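# Flip the bent straw and insert it into the lidded cup

## Task

Lift the bent steel straw out of its holder, where it leans with the bent end at the bottom, and flip it end for end. Then feed its long straight end down through the hole in the cup's screw-on lid until that tip sits in the lower half of the cup, with the bent end still above the lid. Nothing is fastened to the table. Letting the straw fall onto the cup's floor still counts as inserted, though the fall may be penalised. At the end the cup and the holder must both stand upright and nothing may still be moving. The hand must not squeeze the straw, cup or holder from opposite sides, even gently, and must not carry more than one fifth of any of their weights, friction on the sides included. Release everything and move the hand away before finishing.

## Robot and tools

ROBOT. A single six-joint arm on a base, which may be slightly tilted, carries a five-finger right hand. The only camera is cam_wrist (616x616), mounted on the wrist. Loose objects may occasionally be nudged by an outside push.

FRAMES. Scene frame: the origin is on the table top below the arm's base, +z is up, and +y lies to the left when facing along +x. The hand point is a spot 0.05 m in front of the palm, where the index pad meets the thumb tip in a pinch. Its own axes: +z runs along the straightened fingers, +y points out of the palm, and +x crosses the palm toward the little finger, away from the thumb. Straight fingers extend 0.06-0.07 m past the point along +z. Across the palm the hand reaches 0.08 m on the little-finger side; on the thumb side it reaches 0.02 m when the thumb is folded in front of the palm and up to 0.09 m otherwise. A bracket on the little-finger side of the wrist projects 0.03 m beyond the point along +y and 0.11 m across the palm, and it can collide with things. Rotating the hand shifts the point slightly.

execute_actions. Arguments: actions (a list holding at most one item) and optional pictures (true/false). An empty list only returns the current state. {"rows": [...], "steps": n} runs one action of n control steps (1 to 15, default 15; one step is 1/30 s); each row is used for one step and the final row repeats if there are fewer rows than steps. {"steps": n} alone is a wait of up to 300 steps, counted from the previous result, so your reply time is included.

ROW. Fourteen numbers, each in [-1, 1], in this order: dx, dy, dz, rx, ry, rz, little, ring, middle, index, thumb_bend, thumb_turn, force_limit, speed. The first six are an offset, not a pose: they are expressed in the hand point's own axes and measured from the hand point's pose in the latest result that reports it (before any such result exists, or for later calls in the same reply, from where the robot stands when the action begins). Each row is measured from that same base, never from the row before it. 1.0 equals 0.6 m for dx, dy, dz and 180 degrees for the rotation; rx, ry, rz form one rotation vector. All-zero offsets pull the hand back to the base pose; they do not hold still. Each step, the command is clipped to within 100 mm and 16 degrees of the measured pose, and position wins over orientation when both cannot be met. Arm motion trails commands by roughly 0.17 s.

The six hand numbers are absolute targets. Fingers (little, ring, middle, index) and thumb_bend: +1 straight/open, -1 fully curled. thumb_turn: +1 beside the palm, -1 across in front of it. A pinch is about index -0.22, thumb_bend -0.75, thumb_turn -0.57. force_limit maps linearly from about 0 N at -1 to 10 N at +1 of fingertip force (15 N for the two thumb motors); it stops closing only. speed maps from almost nothing at -1 to full at +1, where a full travel takes 0.6 s. For gentle grips close at speed -0.9 or below. A motor moves only when its target changes by at least 0.01, then locks, holding at least 15 N. To loosen, send a target more open than hand_measured. A whole-hand wrap fits objects 0.035-0.08 m wide; turn the thumb in before arriving.

move. Argument target: one 14-number row with offsets from the same base as above. Optional speed in m/s, 0.002 to 0.5 (default 0.25; turning capped at twice that in rad/s). Optional stop_force in N, 13 to 80: the path halts when the wrist senses that much extra push against the direction of travel, then backs off two steps; use it only with slow, non-rotating moves and omit it when leaving a contact. The path is straight, lasts 0.5 to 10 s, and ignores obstacles. The result adds a move: line whose ending is done, contact, held, off_target, moving or fault, plus limits (paced = pose clipped, held = some steps blocked) and distance from target.

wait. Argument seconds, 0 to 10; nothing new is sent.

zoom_image. Arguments camera ("cam_wrist") and region [x0, y0, x1, y1] in pixels from the top-left, at most 504 by 504.

show_instructions: no arguments; displays the reference image pages.

finished_scene. Argument scene: the number of the current scene. Irreversible; the result reports success.

RESULTS. The state gives end_effector_position (m) and end_effector_quat_wxyz in the scene frame, with linear and angular velocities; printed positions drift at long reach. Wrist force and Wrist torque are in the hand's axes, with a steady offset up to about 5.5 N, noise up to 3.4 N sd, saturating near 100 N; a press reads as force pointing back into the arm. hand_measured, hand_stopped_by (moving, target, force, stalled, fault) and hand_load_n list the six motors in row order; a lost grip shows as loads near 0. "pose unreachable" and HELD mean the clearance check altered or blocked commands. A Hand target line shows where the hand point is being driven. MOTOR HOT warns from 70 °C; at 85 °C an OVER-TEMPERATURE FAULT brakes the arm.

AVOID. The arm is stiff: aiming even slightly beyond a firm contact can trigger a stop. Joint torque over its limit (pan and lift 310, elbow 141, wrists 50.7 N m) or any outside force of 150 N halts the arm for 10 s. Do not drop, slam or shove objects, tip the cup or holder, or knock anything off the table.

Each tool is called after "Emit:" by a JSON object that holds its "op" and its "data".

Reference images:

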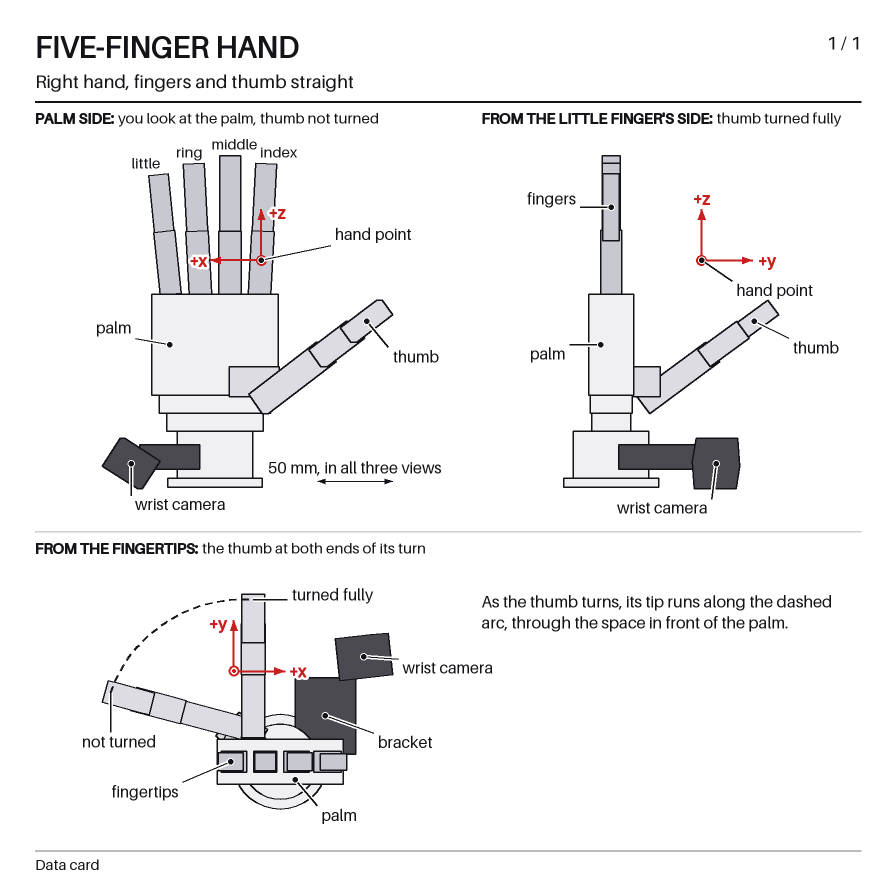

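## Session

Emit:
{"op": "execute_actions", "data": {"actions": []}}

Scene clock: 0.00 s of 5600.00 s.
end_effector_position=(+0.3837, +0.0231, +0.1004) hand_measured=(+1.000, +1.000, +1.000, +1.000, +1.000, +1.000) hand_load_n=(+0.0, +0.0, +0.0, +0.0, +0.0, +0.0) hand_stopped_by=(target, target, target, target, target, target) hand_force_limit=0.00 hand_speed=-0.80 end_effector_quat_wxyz=(-0.204, +0.102, +0.949, -0.216) end_effector_velocity=(-0.000, +0.000, +0.000) end_effector_angular_velocity=(+0.000, -0.000, -0.000)
Joint positions: [-0.186 -1.169  2.17   0.962  2.039 -1.475]
Joint velocities: [-0.    -0.001  0.001  0.    -0.    -0.   ]
Wrist force (N, on the end effector, along its own x y z axes, offset not removed): no reading
Wrist torque (N m, same axes, about the end effector's origin, offset not removed): no reading
Hand target: +0.384, +0.023, +0.100; -0.204, +0.102, +0.949, -0.216

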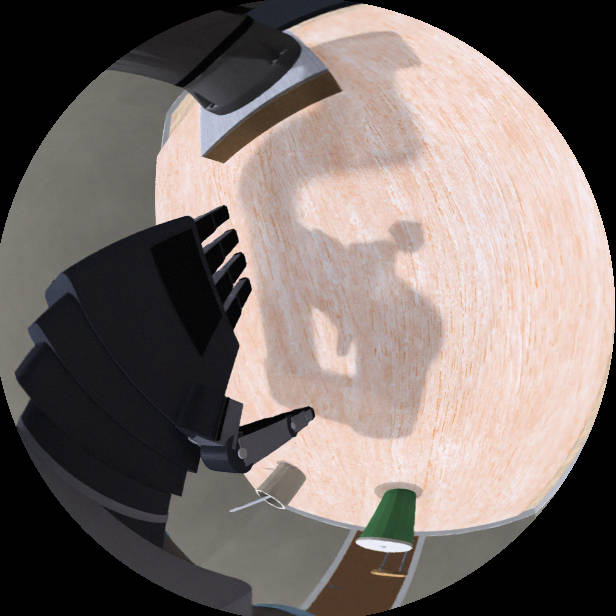

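Emit:
{"op": "move", "data": {"target": [-0.118,-0.153,-0.37,-0.140,-0.132,-0.066,1,1,1,1,1,1,0,0], "speed": 0.4}}

Emit:
{"op": "move", "data": {"target": [-0.3,0,0,0,0,0,1,1,1,-0.22,-0.75,-0.57,0,0], "speed": 0.4}}

Scene clock: 25.47 s of 5600.00 s.
end_effector_position=(+0.5328, +0.0031, +0.3003) hand_measured=(+1.000, +1.000, +1.000, +1.000, +1.000, +1.000) hand_load_n=(+0.0, +0.0, +0.0, +0.0, +0.0, +0.0) hand_stopped_by=(target, target, target, target, target, target) hand_force_limit=0.00 hand_speed=0.00 end_effector_quat_wxyz=(-0.000, +0.001, +1.000, -0.000) end_effector_velocity=(+0.001, +0.000, -0.000) end_effector_angular_velocity=(+0.006, +0.000, +0.002)
Joint positions: [-0.437 -1.428  1.916  1.08   1.571 -2.035]
Joint velocities: [-0.001  0.003 -0.002  0.002 -0.005 -0.004]
Wrist force (N, on the end effector, along its own x y z axes, offset not removed): [-2.5 0.9 -2.0]
Wrist torque (N m, same axes, about the end effector's origin, offset not removed): [0.38 0.35 -0.25]
Hand target: +0.533, +0.003, +0.300; -0.000, +0.001, +1.000, +0.000
Off the commanded pose: 0.001 m, 0 deg.
After step 90, 21.03 s passed at rest.
move: done

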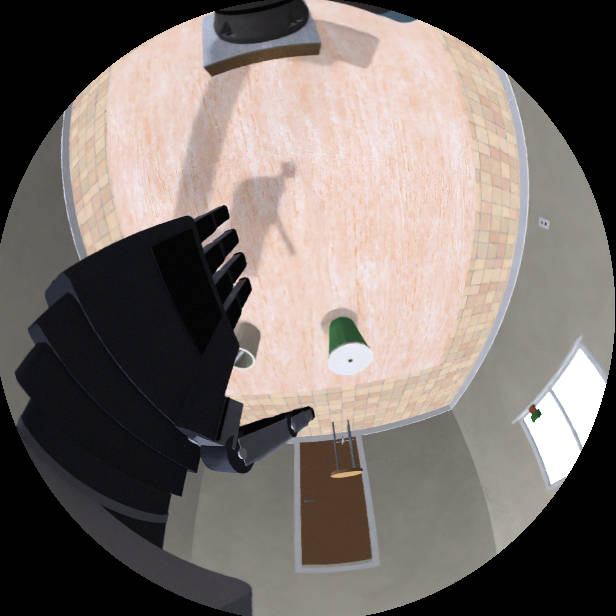

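Scene clock: 27.40 s of 5600.00 s.
end_effector_position=(+0.7128, +0.0027, +0.3001) hand_measured=(+1.000, +1.000, +1.000, -0.220, -0.748, -0.570) hand_load_n=(+0.0, +0.0, +0.0, +1.5, +1.5, +0.0) hand_stopped_by=(target, target, target, target, target, target) hand_force_limit=0.00 hand_speed=0.00 end_effector_quat_wxyz=(-0.000, +0.001, +1.000, -0.000) end_effector_velocity=(-0.000, +0.000, -0.000) end_effector_angular_velocity=(-0.000, +0.001, -0.000)
Joint positions: [-0.312 -1.147  1.541  1.174  1.571 -1.91 ]
Joint velocities: [ 0.  0.  0. -0.  0.  0.]
Wrist force (N, on the end effector, along its own x y z axes, offset not removed): [-1.6 0.8 -0.8]
Wrist torque (N m, same axes, about the end effector's origin, offset not removed): [0.36 0.12 -0.26]
Hand target: +0.713, +0.003, +0.300; -0.000, +0.001, +1.000, -0.000
Off the commanded pose: 0.000 m, 0 deg.
move: done

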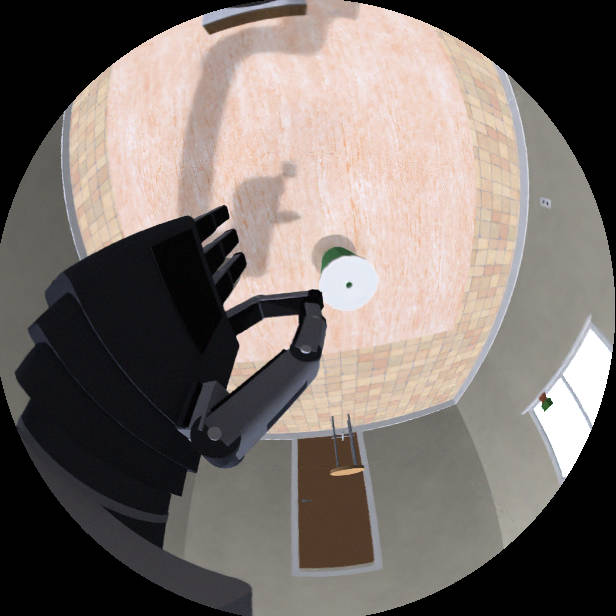

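Emit:
{"op": "move", "data": {"target": [-0.1,-0.42,0,0,0,0,1,1,1,1,-0.75,1,0,0], "speed": 0.4}}

Emit:
{"op": "zoom_image", "data": {"camera": "cam_wrist", "region": [250,180,450,380]}}

Emit:
{"op": "move", "data": {"target": [-0.2,0,0,0,0,0,1,1,1,1,-0.75,1,0,0], "speed": 0.4}}

Emit:
{"op": "zoom_image", "data": {"camera": "cam_wrist", "region": [250,120,450,320]}}

Scene clock: 44.67 s of 5600.00 s.
end_effector_position=(+0.7719, -0.2494, +0.3000) hand_measured=(+1.000, +1.000, +1.000, +1.000, -0.748, +1.000) hand_load_n=(+0.0, +0.0, +0.0, +0.0, +0.0, +0.0) hand_stopped_by=(target, target, target, target, target, target) hand_force_limit=0.00 hand_speed=0.00 end_effector_quat_wxyz=(-0.000, +0.001, +1.000, -0.000) end_effector_velocity=(+0.000, -0.001, +0.000) end_effector_angular_velocity=(+0.000, +0.000, -0.000)
Joint positions: [-0.586 -0.955  1.241  1.282  1.57  -2.184]
Joint velocities: [-0.001  0.001 -0.002  0.001 -0.    -0.001]
Wrist force (N, on the end effector, along its own x y z axes, offset not removed): [-2.3 1.2 -2.2]
Wrist torque (N m, same axes, about the end effector's origin, offset not removed): [0.47 0.25 -0.34]
Hand target: +0.772, -0.250, +0.300; -0.000, +0.001, +1.000, -0.000
Off the commanded pose: 0.001 m, 0 deg.
After step 90, 12.90 s passed at rest.
move: done

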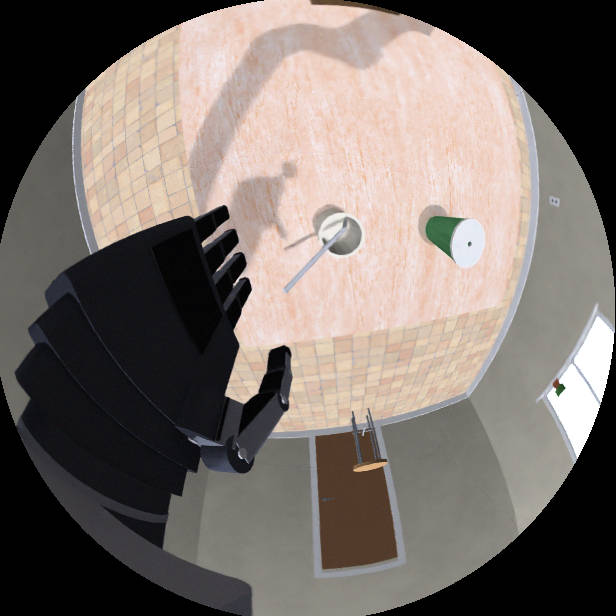

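Region (250, 180, 450, 380) of cam_wrist's 616x616 image, scaled by 2.520, with more detail than that image has.

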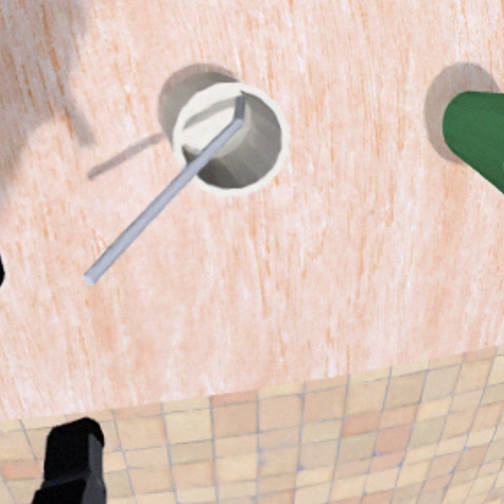

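Scene clock: 45.67 s of 5600.00 s.
end_effector_position=(+0.8916, -0.2496, +0.2998) hand_measured=(+1.000, +1.000, +1.000, +1.000, -0.748, +1.000) hand_load_n=(+0.0, +0.0, +0.0, +0.0, +0.0, +0.0) hand_stopped_by=(target, target, target, target, target, target) hand_force_limit=0.00 hand_speed=0.00 end_effector_quat_wxyz=(-0.000, +0.001, +1.000, -0.000) end_effector_velocity=(+0.003, -0.000, -0.001) end_effector_angular_velocity=(+0.001, +0.002, +0.001)
Joint positions: [-0.508 -0.747  0.881  1.433  1.57  -2.107]
Joint velocities: [ 0.002  0.007 -0.011  0.007  0.001  0.001]
Wrist force (N, on the end effector, along its own x y z axes, offset not removed): [-1.1 3.2 -2.1]
Wrist torque (N m, same axes, about the end effector's origin, offset not removed): [0.75 0.15 -0.14]
Hand target: +0.892, -0.250, +0.300; -0.000, +0.001, +1.000, -0.000
Off the commanded pose: 0.000 m, 0 deg.
move: done

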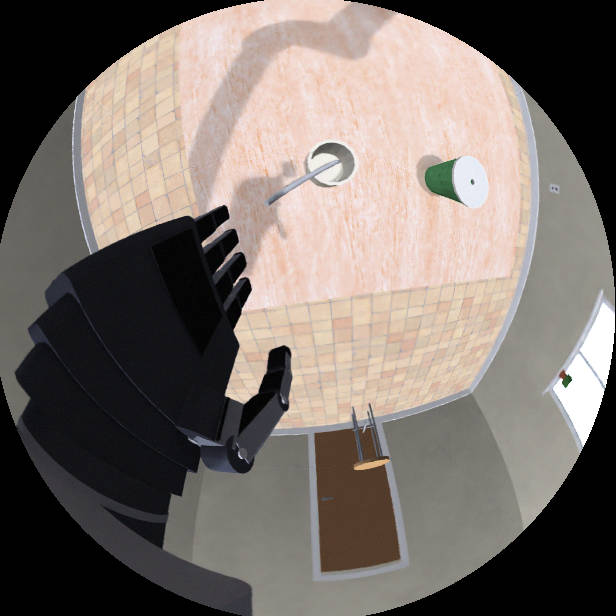

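Region (250, 120, 450, 320) of cam_wrist's 616x616 image, scaled by 2.520, with more detail than that image has.

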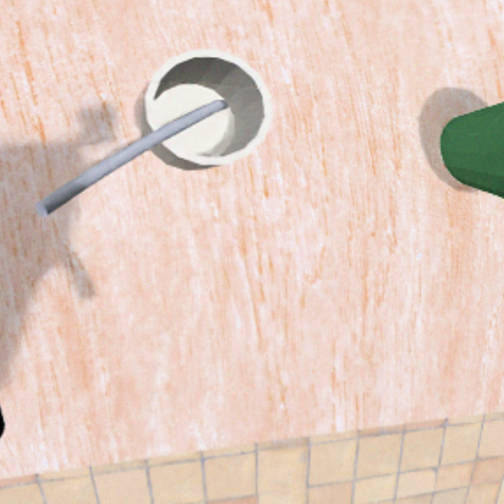

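Emit:
{"op": "move", "data": {"target": [0.365,0.03,0,-0.044,-0.358,0.126,1,1,1,1,-0.75,-0.57,0,0], "speed": 0.4}}

Emit:
{"op": "move", "data": {"target": [0.159,-0.057,0.081,0,0,0,1,1,1,1,-0.75,-0.57,0,0]}}

Emit:
{"op": "move", "data": {"target": [0,0,0.1,0,0,0,1,1,1,1,-0.75,-0.57,0,0], "speed": 0.1}}

Scene clock: 91.97 s of 5600.00 s.
end_effector_position=(+0.6730, -0.2314, +0.3001) hand_measured=(+1.000, +1.000, +1.000, +1.000, -0.748, -0.570) hand_load_n=(+0.0, +0.0, +0.0, +0.0, +0.0, +0.0) hand_stopped_by=(target, target, target, target, target, target) hand_force_limit=0.00 hand_speed=0.00 end_effector_quat_wxyz=(+0.529, +0.187, +0.825, +0.064) end_effector_velocity=(-0.001, +0.000, -0.000) end_effector_angular_velocity=(+0.001, -0.009, -0.005)
Joint positions: [-0.897 -1.447  2.147 -0.09   0.847 -1.661]
Joint velocities: [-0.    -0.003  0.008 -0.018 -0.001  0.012]
Wrist force (N, on the end effector, along its own x y z axes, offset not removed): [-0.4 0.8 -0.7]
Wrist torque (N m, same axes, about the end effector's origin, offset not removed): [0.21 0.00 -0.24]
Hand target: +0.673, -0.231, +0.300; +0.529, +0.187, +0.825, +0.064
Off the commanded pose: 0.000 m, 0 deg.
After step 90, 41.17 s passed at rest.
move: done

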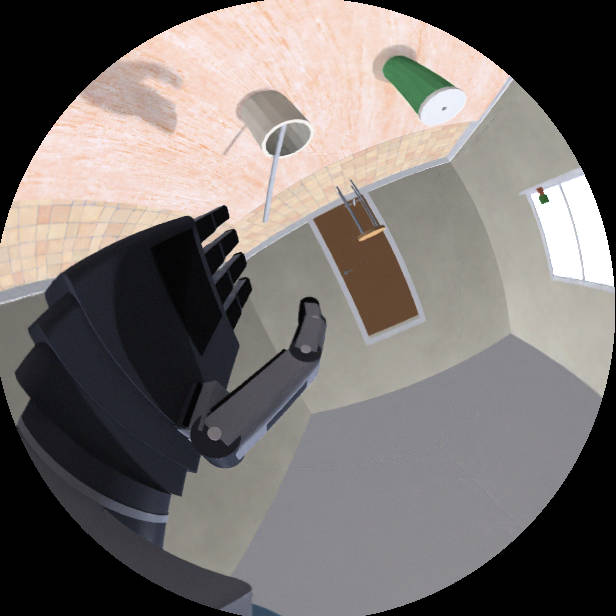

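Scene clock: 93.00 s of 5600.00 s.
end_effector_position=(+0.6730, -0.2313, +0.1878) hand_measured=(+1.000, +1.000, +1.000, +1.000, -0.748, -0.570) hand_load_n=(+0.0, +0.0, +0.0, +0.0, +0.0, +0.0) hand_stopped_by=(target, target, target, target, target, target) hand_force_limit=0.00 hand_speed=0.00 end_effector_quat_wxyz=(+0.529, +0.187, +0.825, +0.064) end_effector_velocity=(+0.000, +0.000, -0.003) end_effector_angular_velocity=(+0.001, -0.000, -0.000)
Joint positions: [-0.896 -1.283  2.218 -0.325  0.848 -1.661]
Joint velocities: [ 0.001  0.005  0.    -0.005  0.     0.001]
Wrist force (N, on the end effector, along its own x y z axes, offset not removed): [0.3 0.5 -0.7]
Wrist torque (N m, same axes, about the end effector's origin, offset not removed): [0.18 -0.11 -0.11]
Hand target: +0.673, -0.231, +0.188; +0.529, +0.187, +0.825, +0.064
Off the commanded pose: 0.000 m, 0 deg.
move: done

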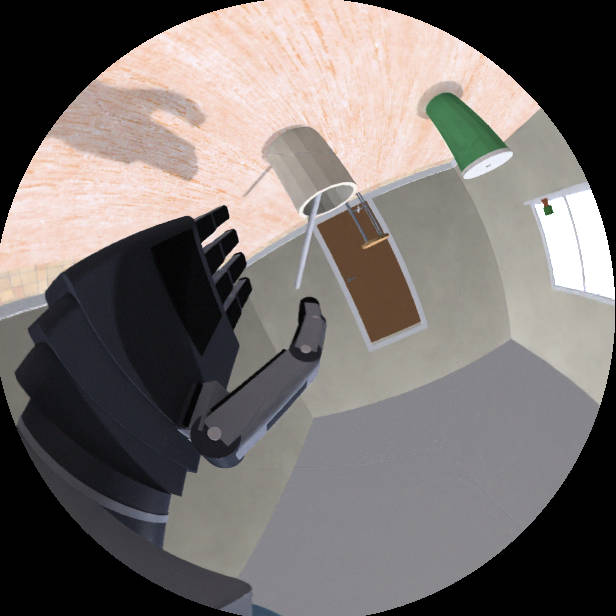

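Scene clock: 94.07 s of 5600.00 s.
end_effector_position=(+0.7266, -0.2368, +0.1619) hand_measured=(+1.000, +1.000, +1.000, +1.000, -0.748, -0.570) hand_load_n=(+0.0, +0.0, +0.0, +0.0, +0.0, +0.0) hand_stopped_by=(target, target, target, target, target, target) hand_force_limit=0.00 hand_speed=0.00 end_effector_quat_wxyz=(+0.529, +0.187, +0.825, +0.064) end_effector_velocity=(+0.002, -0.000, -0.001) end_effector_angular_velocity=(+0.000, +0.000, +0.000)
Joint positions: [-0.815 -1.189  2.136 -0.375  0.915 -1.602]
Joint velocities: [ 0.002  0.003 -0.003 -0.001  0.002  0.001]
Wrist force (N, on the end effector, along its own x y z axes, offset not removed): [-0.9 0.3 0.2]
Wrist torque (N m, same axes, about the end effector's origin, offset not removed): [0.22 0.05 -0.18]
Hand target: +0.727, -0.237, +0.162; +0.529, +0.187, +0.825, +0.064
Off the commanded pose: 0.000 m, 0 deg.
move: done

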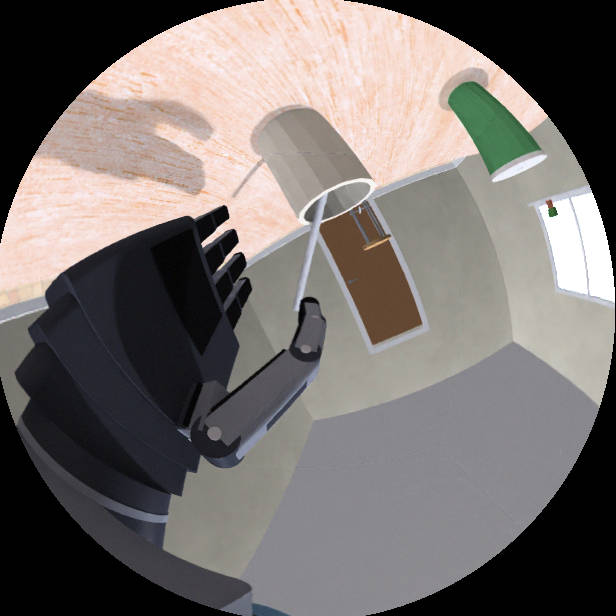

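Emit:
{"op": "move", "data": {"target": [0.063,0.013,0.07,0,0,0,1,1,1,1,-0.75,-0.57,0,0], "speed": 0.08}}

Scene clock: 104.50 s of 5600.00 s.
end_effector_position=(+0.7521, -0.2192, +0.1142) hand_measured=(+1.000, +1.000, +1.000, +1.000, -0.748, -0.570) hand_load_n=(+0.0, +0.0, +0.0, +0.0, +0.0, +0.0) hand_stopped_by=(target, target, target, target, target, target) hand_force_limit=0.00 hand_speed=0.00 end_effector_quat_wxyz=(+0.529, +0.187, +0.825, +0.064) end_effector_velocity=(+0.001, +0.000, -0.003) end_effector_angular_velocity=(+0.001, +0.001, -0.001)
Joint positions: [-0.754 -1.101  2.124 -0.474  0.967 -1.563]
Joint velocities: [ 0.002  0.004 -0.    -0.004  0.002  0.002]
Wrist force (N, on the end effector, along its own x y z axes, offset not removed): [-1.6 0.2 -1.3]
Wrist torque (N m, same axes, about the end effector's origin, offset not removed): [0.26 0.22 -0.26]
Hand target: +0.752, -0.219, +0.114; +0.529, +0.187, +0.825, +0.064
Off the commanded pose: 0.000 m, 0 deg.
After step 90, 6.30 s passed at rest.
move: done

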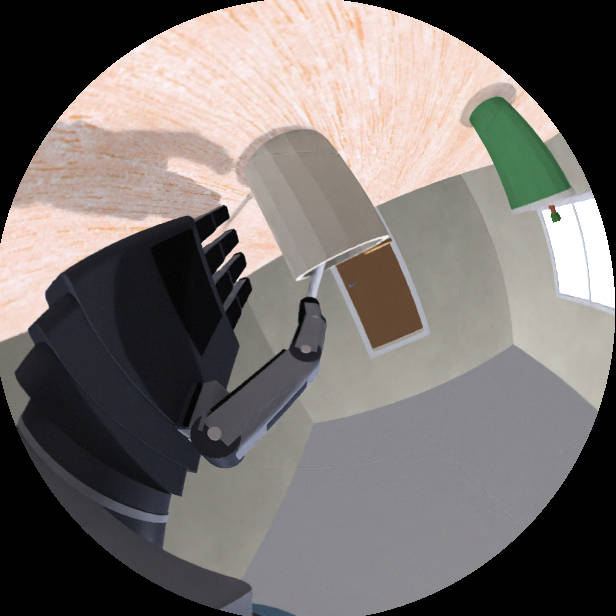

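Emit:
{"op": "move", "data": {"target": [0,0.003,0.024,0,0,0,1,1,1,0.3,-0.75,-0.57,0,0], "speed": 0.03}}

Emit:
{"op": "move", "data": {"target": [0,0,0,0,0,0,1,1,1,-0.3,-0.75,-0.57,0.4,-0.8]}}

Emit:
{"op": "zoom_image", "data": {"camera": "cam_wrist", "region": [220,220,420,420]}}

Scene clock: 115.53 s of 5600.00 s.
end_effector_position=(+0.7653, -0.2188, +0.1085) hand_measured=(+1.000, +1.000, +1.000, +0.300, -0.748, -0.570) hand_load_n=(+0.0, +0.0, +0.0, +0.0, +0.0, +0.0) hand_stopped_by=(target, target, target, target, target, target) hand_force_limit=0.00 hand_speed=0.00 end_effector_quat_wxyz=(+0.529, +0.187, +0.825, +0.064) end_effector_velocity=(+0.001, +0.000, -0.000) end_effector_angular_velocity=(-0.001, -0.000, +0.000)
Joint positions: [-0.736 -1.081  2.102 -0.479  0.982 -1.551]
Joint velocities: [ 0.002  0.002 -0.002 -0.001  0.002  0.001]
Wrist force (N, on the end effector, along its own x y z axes, offset not removed): [-1.4 -1.3 -1.0]
Wrist torque (N m, same axes, about the end effector's origin, offset not removed): [0.03 0.13 -0.25]
Hand target: +0.765, -0.219, +0.108; +0.529, +0.187, +0.825, +0.064
Off the commanded pose: 0.000 m, 0 deg.
After step 90, 7.23 s passed at rest.
move: done

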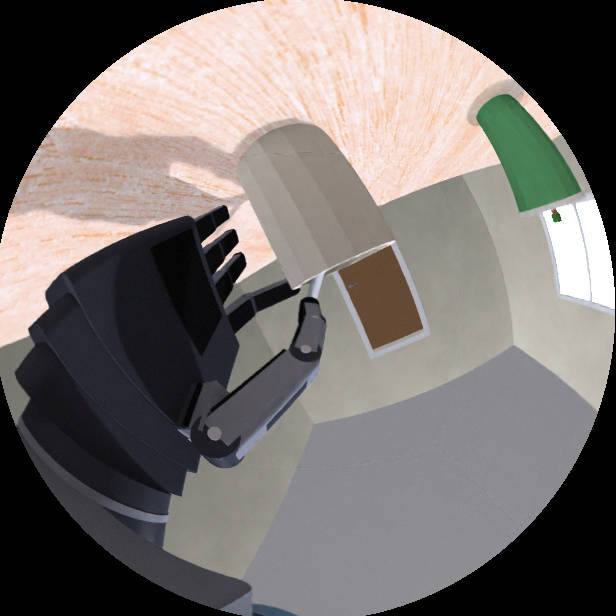

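Scene clock: 117.43 s of 5600.00 s.
end_effector_position=(+0.7653, -0.2188, +0.1085) hand_measured=(+1.000, +1.000, +1.000, -0.240, -0.748, -0.570) hand_load_n=(+0.0, +0.0, +0.0, +10.0, +0.5, -0.5) hand_stopped_by=(target, target, target, force, target, target) hand_force_limit=0.40 hand_speed=-0.80 end_effector_quat_wxyz=(+0.529, +0.187, +0.825, +0.064) end_effector_velocity=(-0.000, +0.000, -0.001) end_effector_angular_velocity=(+0.001, +0.001, +0.000)
Joint positions: [-0.736 -1.081  2.102 -0.479  0.982 -1.551]
Joint velocities: [ 0.     0.002 -0.     0.     0.    -0.   ]
Wrist force (N, on the end effector, along its own x y z axes, offset not removed): [-0.7 0.6 0.5]
Wrist torque (N m, same axes, about the end effector's origin, offset not removed): [0.22 -0.02 -0.16]
Hand target: +0.765, -0.219, +0.109; +0.529, +0.187, +0.825, +0.064
Off the commanded pose: 0.000 m, 0 deg.
move: done

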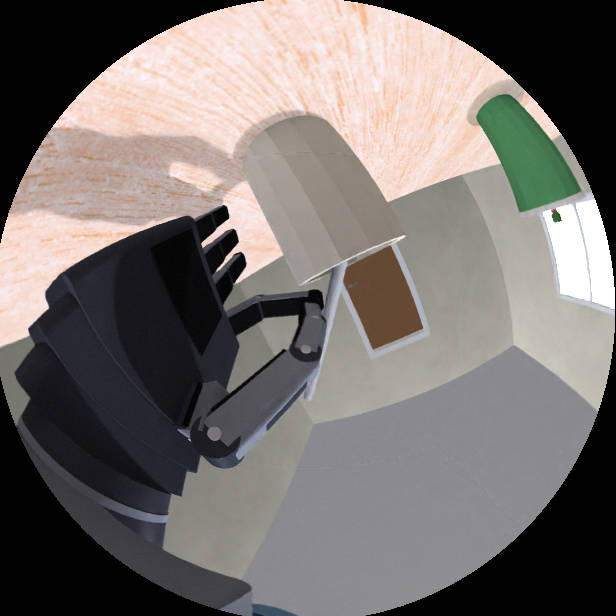

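Region (220, 220, 420, 420) of cam_wrist's 616x616 image, scaled by 2.520, with more detail than that image has.

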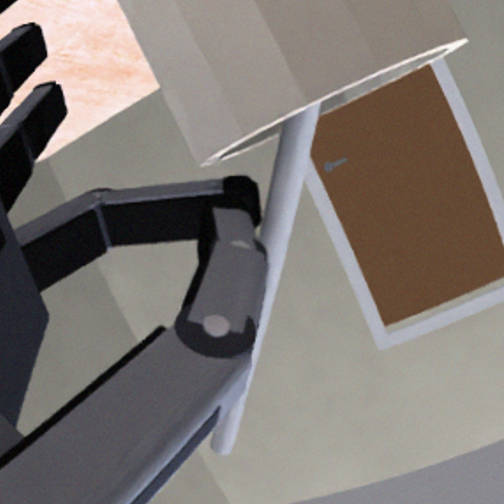

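Pushed out. Open, back off slightly.

Emit:
{"op": "move", "data": {"target": [0,0,0,0,0,0,1,1,1,1,-0.75,-0.57,0.4,-0.6]}}

Emit:
{"op": "move", "data": {"target": [-0.02,-0.02,-0.07,0,0,0,1,1,1,1,-0.75,0.3,0.4,0], "speed": 0.08}}

Emit:
{"op": "move", "data": {"target": [-0.07,0,0,0,0,0,1,1,1,1,-0.75,0.3,0.4,0], "speed": 0.08}}

Scene clock: 127.97 s of 5600.00 s.
end_effector_position=(+0.7653, -0.2188, +0.1085) hand_measured=(+1.000, +1.000, +1.000, +1.000, -0.748, -0.570) hand_load_n=(+0.0, +0.0, +0.0, +0.0, +0.0, +0.0) hand_stopped_by=(target, target, target, target, target, target) hand_force_limit=0.40 hand_speed=-0.60 end_effector_quat_wxyz=(+0.529, +0.187, +0.825, +0.064) end_effector_velocity=(+0.001, -0.001, +0.002) end_effector_angular_velocity=(-0.002, -0.003, +0.000)
Joint positions: [-0.736 -1.081  2.102 -0.479  0.982 -1.551]
Joint velocities: [ 0.    -0.002 -0.001 -0.     0.     0.   ]
Wrist force (N, on the end effector, along its own x y z axes, offset not removed): [-1.6 0.7 -1.7]
Wrist torque (N m, same axes, about the end effector's origin, offset not removed): [0.40 0.22 -0.17]
Hand target: +0.765, -0.219, +0.109; +0.529, +0.187, +0.825, +0.064
Off the commanded pose: 0.000 m, 0 deg.
After step 90, 5.40 s passed at rest.
move: done

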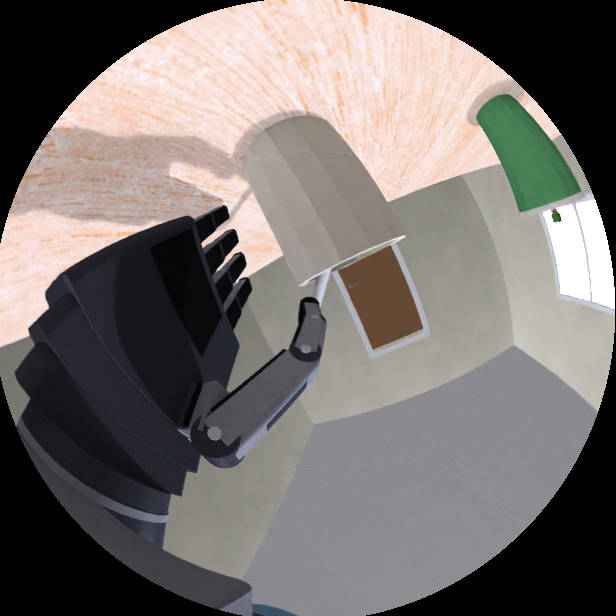

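Scene clock: 128.97 s of 5600.00 s.
end_effector_position=(+0.7293, -0.2306, +0.1332) hand_measured=(+1.000, +1.000, +1.000, +1.000, -0.748, +0.300) hand_load_n=(+0.0, +0.0, +0.0, +0.0, +0.0, +0.0) hand_stopped_by=(target, target, target, target, target, target) hand_force_limit=0.40 hand_speed=0.00 end_effector_quat_wxyz=(+0.529, +0.187, +0.825, +0.064) end_effector_velocity=(-0.001, -0.000, +0.001) end_effector_angular_velocity=(-0.000, +0.000, +0.000)
Joint positions: [-0.803 -1.144  2.147 -0.435  0.925 -1.594]
Joint velocities: [-0.002 -0.003  0.002  0.002 -0.002 -0.002]
Wrist force (N, on the end effector, along its own x y z axes, offset not removed): [-1.7 1.5 -1.4]
Wrist torque (N m, same axes, about the end effector's origin, offset not removed): [0.47 0.24 -0.24]
Hand target: +0.729, -0.231, +0.133; +0.529, +0.187, +0.825, +0.064
Off the commanded pose: 0.000 m, 0 deg.
move: done

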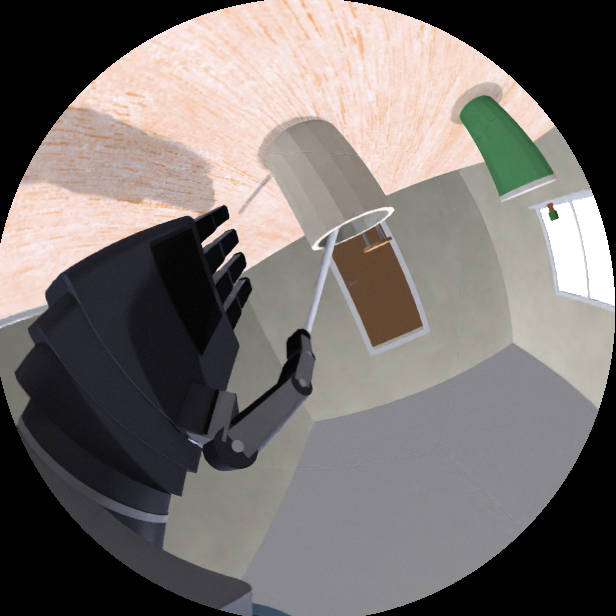

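Scene clock: 129.90 s of 5600.00 s.
end_effector_position=(+0.7448, -0.2464, +0.1687) hand_measured=(+1.000, +1.000, +1.000, +1.000, -0.748, +0.300) hand_load_n=(+0.0, +0.0, +0.0, +0.0, +0.0, +0.0) hand_stopped_by=(target, target, target, target, target, target) hand_force_limit=0.40 hand_speed=0.00 end_effector_quat_wxyz=(+0.529, +0.187, +0.825, +0.064) end_effector_velocity=(+0.001, -0.000, +0.001) end_effector_angular_velocity=(+0.000, +0.001, +0.001)
Joint positions: [-0.801 -1.176  2.093 -0.351  0.927 -1.593]
Joint velocities: [ 0.001  0.    -0.003  0.005  0.    -0.001]
Wrist force (N, on the end effector, along its own x y z axes, offset not removed): [-2.3 2.3 -0.9]
Wrist torque (N m, same axes, about the end effector's origin, offset not removed): [0.53 0.30 -0.26]
Hand target: +0.745, -0.246, +0.169; +0.529, +0.187, +0.825, +0.064
Off the commanded pose: 0.000 m, 0 deg.
move: done

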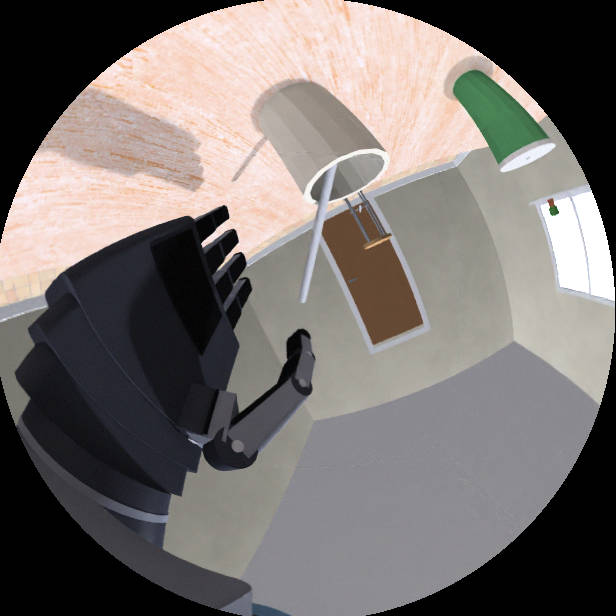

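Emit:
{"op": "move", "data": {"target": [0.087,0.03,0.05,0,0,0,1,1,1,1,-0.75,-0.57,0.4,0], "speed": 0.08}}

Emit:
{"op": "move", "data": {"target": [0,0,0.047,0,0,0,1,1,1,0.4,-0.75,-0.57,0.4,-0.6], "speed": 0.03}}

Emit:
{"op": "move", "data": {"target": [0,0,0,0,0,0,1,1,1,-0.3,-0.75,-0.57,0.4,-0.85]}}

Emit:
{"op": "zoom_image", "data": {"camera": "cam_wrist", "region": [220,220,420,420]}}

Scene clock: 147.90 s of 5600.00 s.
end_effector_position=(+0.7567, -0.2129, +0.1170) hand_measured=(+1.000, +1.000, +1.000, +1.000, -0.748, -0.570) hand_load_n=(+0.0, +0.0, +0.0, +0.0, +0.0, +0.0) hand_stopped_by=(target, target, target, target, target, target) hand_force_limit=0.40 hand_speed=0.00 end_effector_quat_wxyz=(+0.529, +0.187, +0.825, +0.064) end_effector_velocity=(+0.001, +0.001, -0.001) end_effector_angular_velocity=(-0.001, -0.002, +0.000)
Joint positions: [-0.739 -1.105  2.122 -0.473  0.979 -1.553]
Joint velocities: [ 0.003  0.002 -0.    -0.005  0.002  0.002]
Wrist force (N, on the end effector, along its own x y z axes, offset not removed): [-2.3 -0.1 -1.2]
Wrist torque (N m, same axes, about the end effector's origin, offset not removed): [0.19 0.21 -0.30]
Hand target: +0.757, -0.213, +0.117; +0.529, +0.187, +0.825, +0.064
Off the commanded pose: 0.000 m, 0 deg.
After step 90, 13.80 s passed at rest.
move: done

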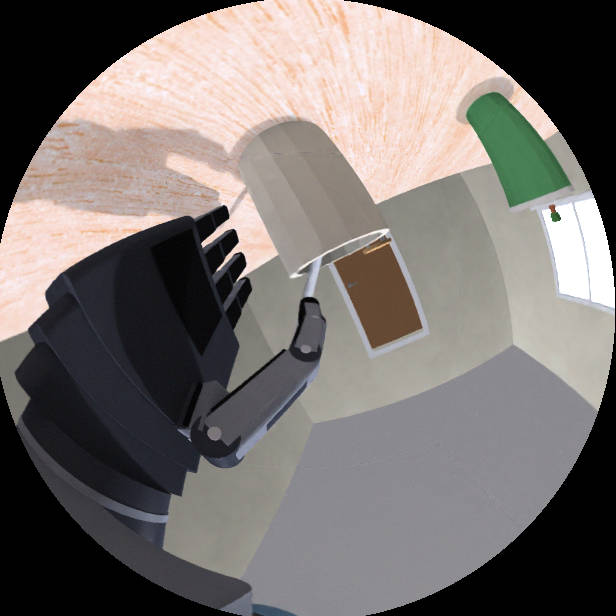

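Scene clock: 149.17 s of 5600.00 s.
end_effector_position=(+0.7819, -0.2155, +0.1049) hand_measured=(+1.000, +1.000, +1.000, +0.400, -0.748, -0.570) hand_load_n=(-3.0, +0.0, +0.0, +0.0, +0.0, +0.0) hand_stopped_by=(target, target, target, target, target, target) hand_force_limit=0.40 hand_speed=-0.60 end_effector_quat_wxyz=(+0.529, +0.187, +0.825, +0.064) end_effector_velocity=(+0.001, +0.000, -0.001) end_effector_angular_velocity=(+0.001, +0.001, +0.000)
Joint positions: [-0.71  -1.063  2.077 -0.48   1.004 -1.535]
Joint velocities: [ 0.002  0.003 -0.003 -0.     0.001  0.001]
Wrist force (N, on the end effector, along its own x y z axes, offset not removed): [-10.1 2.4 -8.9]
Wrist torque (N m, same axes, about the end effector's origin, offset not removed): [0.47 0.22 -0.69]
Hand target: +0.782, -0.215, +0.105; +0.529, +0.187, +0.825, +0.064
Off the commanded pose: 0.000 m, 0 deg.
move: done

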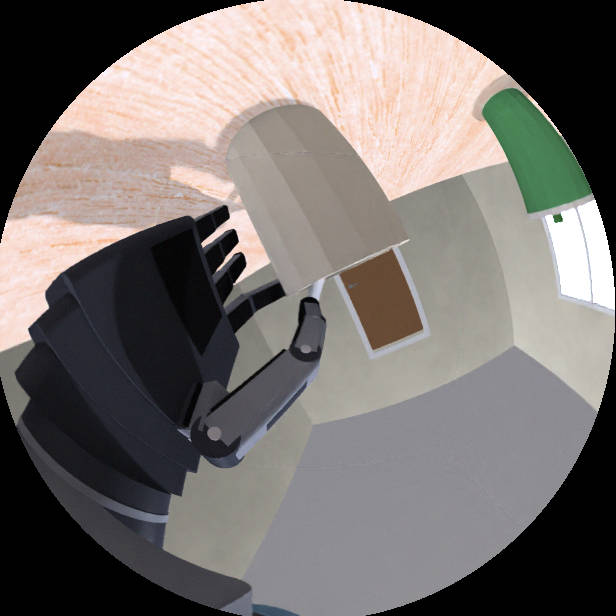

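Scene clock: 151.47 s of 5600.00 s.
end_effector_position=(+0.7819, -0.2155, +0.1049) hand_measured=(+1.000, +1.000, +1.000, -0.104, -0.746, -0.570) hand_load_n=(-3.0, +0.0, +0.0, +8.0, +4.0, -1.0) hand_stopped_by=(target, target, target, force, target, target) hand_force_limit=0.40 hand_speed=-0.85 end_effector_quat_wxyz=(+0.529, +0.187, +0.825, +0.064) end_effector_velocity=(+0.000, +0.000, +0.000) end_effector_angular_velocity=(-0.000, -0.000, +0.000)
Joint positions: [-0.71  -1.063  2.077 -0.48   1.004 -1.535]
Joint velocities: [ 0.    -0.001  0.    -0.    -0.     0.   ]
Wrist force (N, on the end effector, along its own x y z axes, offset not removed): [-9.8 3.4 -8.2]
Wrist torque (N m, same axes, about the end effector's origin, offset not removed): [0.53 -0.02 -0.50]
Hand target: +0.782, -0.215, +0.105; +0.529, +0.187, +0.825, +0.064
Off the commanded pose: 0.000 m, 0 deg.
move: done

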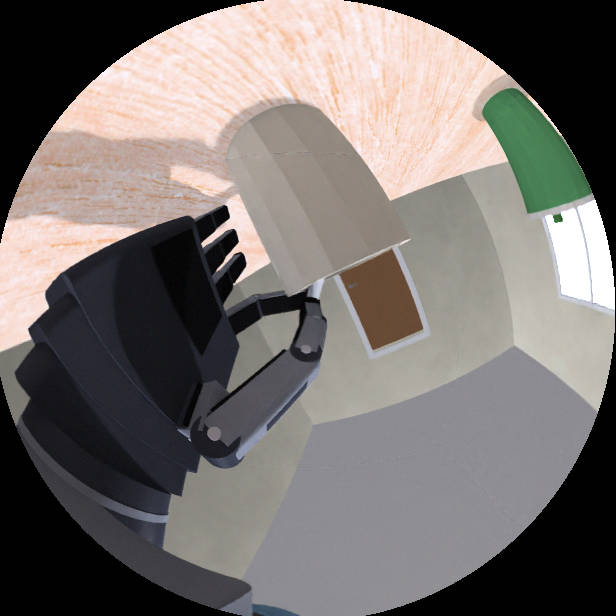

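Region (220, 220, 420, 420) of cam_wrist's 616x616 image, scaled by 2.520, with more detail than that image has.

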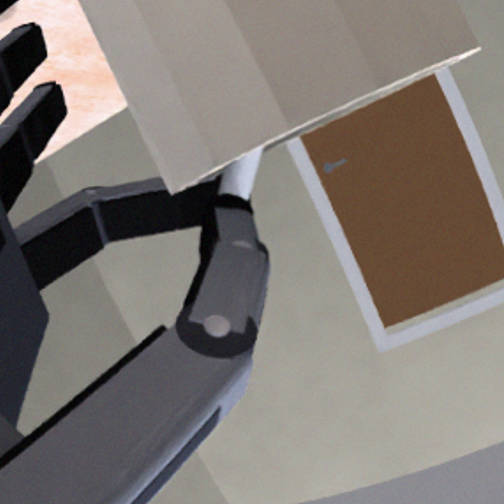

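Emit:
{"op": "move", "data": {"target": [-0.3,0.095,-0.143,0,0,0,1,1,1,-0.3,-0.75,-0.57,0.4,-0.85], "speed": 0.08}}

Scene clock: 159.23 s of 5600.00 s.
end_effector_position=(+0.7853, -0.2230, +0.3121) hand_measured=(+1.000, +1.000, +1.000, -0.104, -0.748, -0.570) hand_load_n=(+0.0, +0.0, +0.0, +5.5, +1.5, -2.5) hand_stopped_by=(target, target, target, force, target, target) hand_force_limit=0.40 hand_speed=-0.85 end_effector_quat_wxyz=(+0.529, +0.187, +0.825, +0.064) end_effector_velocity=(+0.000, -0.000, +0.002) end_effector_angular_velocity=(-0.000, +0.000, +0.000)
Joint positions: [-0.717 -1.331  1.964 -0.097  0.999 -1.539]
Joint velocities: [ 0.    -0.002 -0.002  0.004 -0.    -0.   ]
Wrist force (N, on the end effector, along its own x y z axes, offset not removed): [-0.4 1.4 -1.1]
Wrist torque (N m, same axes, about the end effector's origin, offset not removed): [0.44 0.05 -0.14]
Hand target: +0.785, -0.223, +0.312; +0.529, +0.187, +0.825, +0.064
Off the commanded pose: 0.000 m, 0 deg.
After step 90, 1.77 s passed at rest.
move: done

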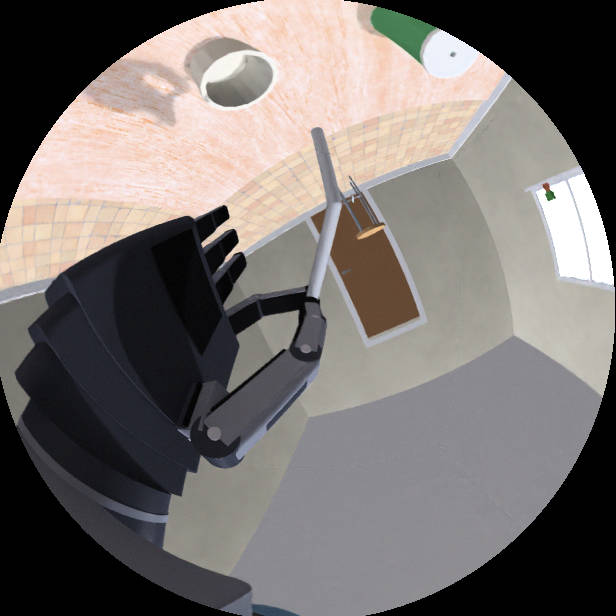

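Emit:
{"op": "move", "data": {"target": [0,0,0,0,0,0,1,1,1,-0.35,-0.75,-0.57,0.8,-0.9]}}

Emit:
{"op": "move", "data": {"target": [0,0.2,0,0,0,0.75,1,1,1,-0.35,-0.75,-0.57,0.8,-0.9], "speed": 0.3}}

Scene clock: 177.53 s of 5600.00 s.
end_effector_position=(+0.7853, -0.2230, +0.3122) hand_measured=(+1.000, +1.000, +1.000, -0.118, -0.748, -0.570) hand_load_n=(+0.0, +0.0, +0.0, +10.0, +2.5, -3.5) hand_stopped_by=(target, target, target, force, target, target) hand_force_limit=0.80 hand_speed=-0.90 end_effector_quat_wxyz=(+0.529, +0.187, +0.825, +0.064) end_effector_velocity=(+0.000, -0.000, -0.003) end_effector_angular_velocity=(+0.002, +0.003, +0.000)
Joint positions: [-0.717 -1.331  1.964 -0.097  0.999 -1.539]
Joint velocities: [-0.     0.003  0.    -0.    -0.    -0.   ]
Wrist force (N, on the end effector, along its own x y z axes, offset not removed): [-2.0 -1.4 -0.3]
Wrist torque (N m, same axes, about the end effector's origin, offset not removed): [-0.10 0.21 -0.37]
Hand target: +0.785, -0.223, +0.312; +0.529, +0.187, +0.825, +0.064
Off the commanded pose: 0.000 m, 0 deg.
After step 90, 14.60 s passed at rest.
move: done

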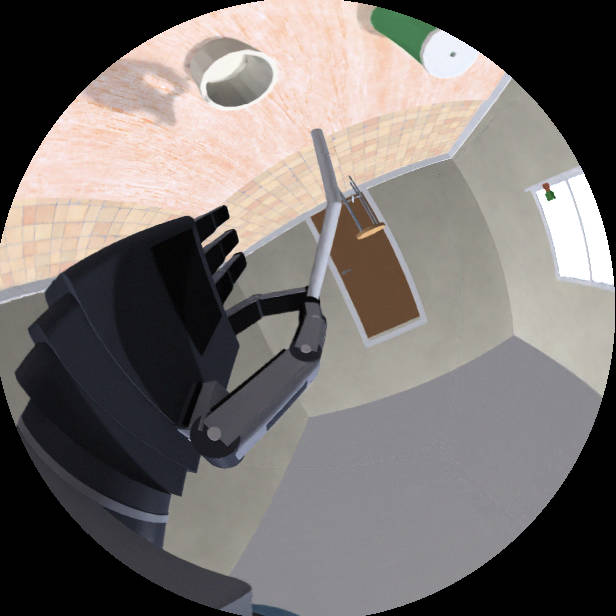

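Scene clock: 181.97 s of 5600.00 s.
end_effector_position=(+0.8143, -0.1123, +0.3490) hand_measured=(+1.000, +1.000, +1.000, -0.118, -0.748, -0.570) hand_load_n=(+0.0, +0.0, +0.0, +10.0, +2.5, -3.0) hand_stopped_by=(target, target, target, force, target, target) hand_force_limit=0.80 hand_speed=-0.90 end_effector_quat_wxyz=(+0.144, +0.834, +0.144, +0.513) end_effector_velocity=(+0.000, -0.000, +0.001) end_effector_angular_velocity=(+0.011, -0.002, -0.007)
Joint positions: [-0.31  -1.41   1.882 -0.018  1.358  1.024]
Joint velocities: [ 0.     0.    -0.003  0.002  0.002  0.013]
Wrist force (N, on the end effector, along its own x y z axes, offset not removed): [-0.7 1.1 -0.3]
Wrist torque (N m, same axes, about the end effector's origin, offset not removed): [0.34 0.01 -0.11]
Hand target: +0.814, -0.112, +0.349; +0.143, +0.834, +0.143, +0.513
Off the commanded pose: 0.000 m, 0 deg.
move: done

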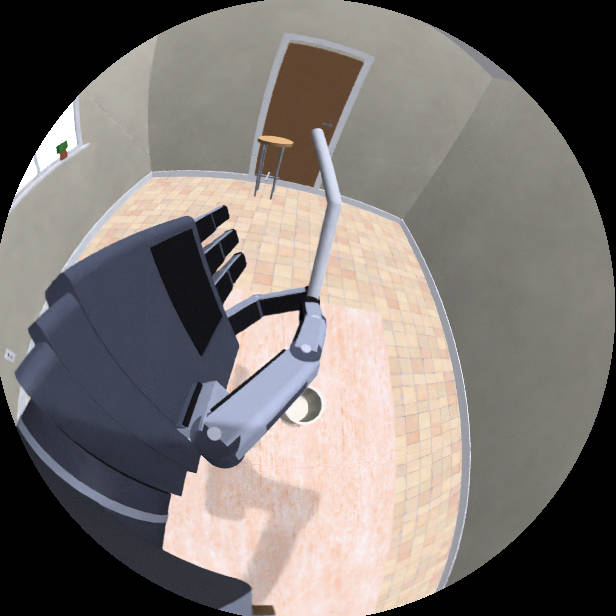

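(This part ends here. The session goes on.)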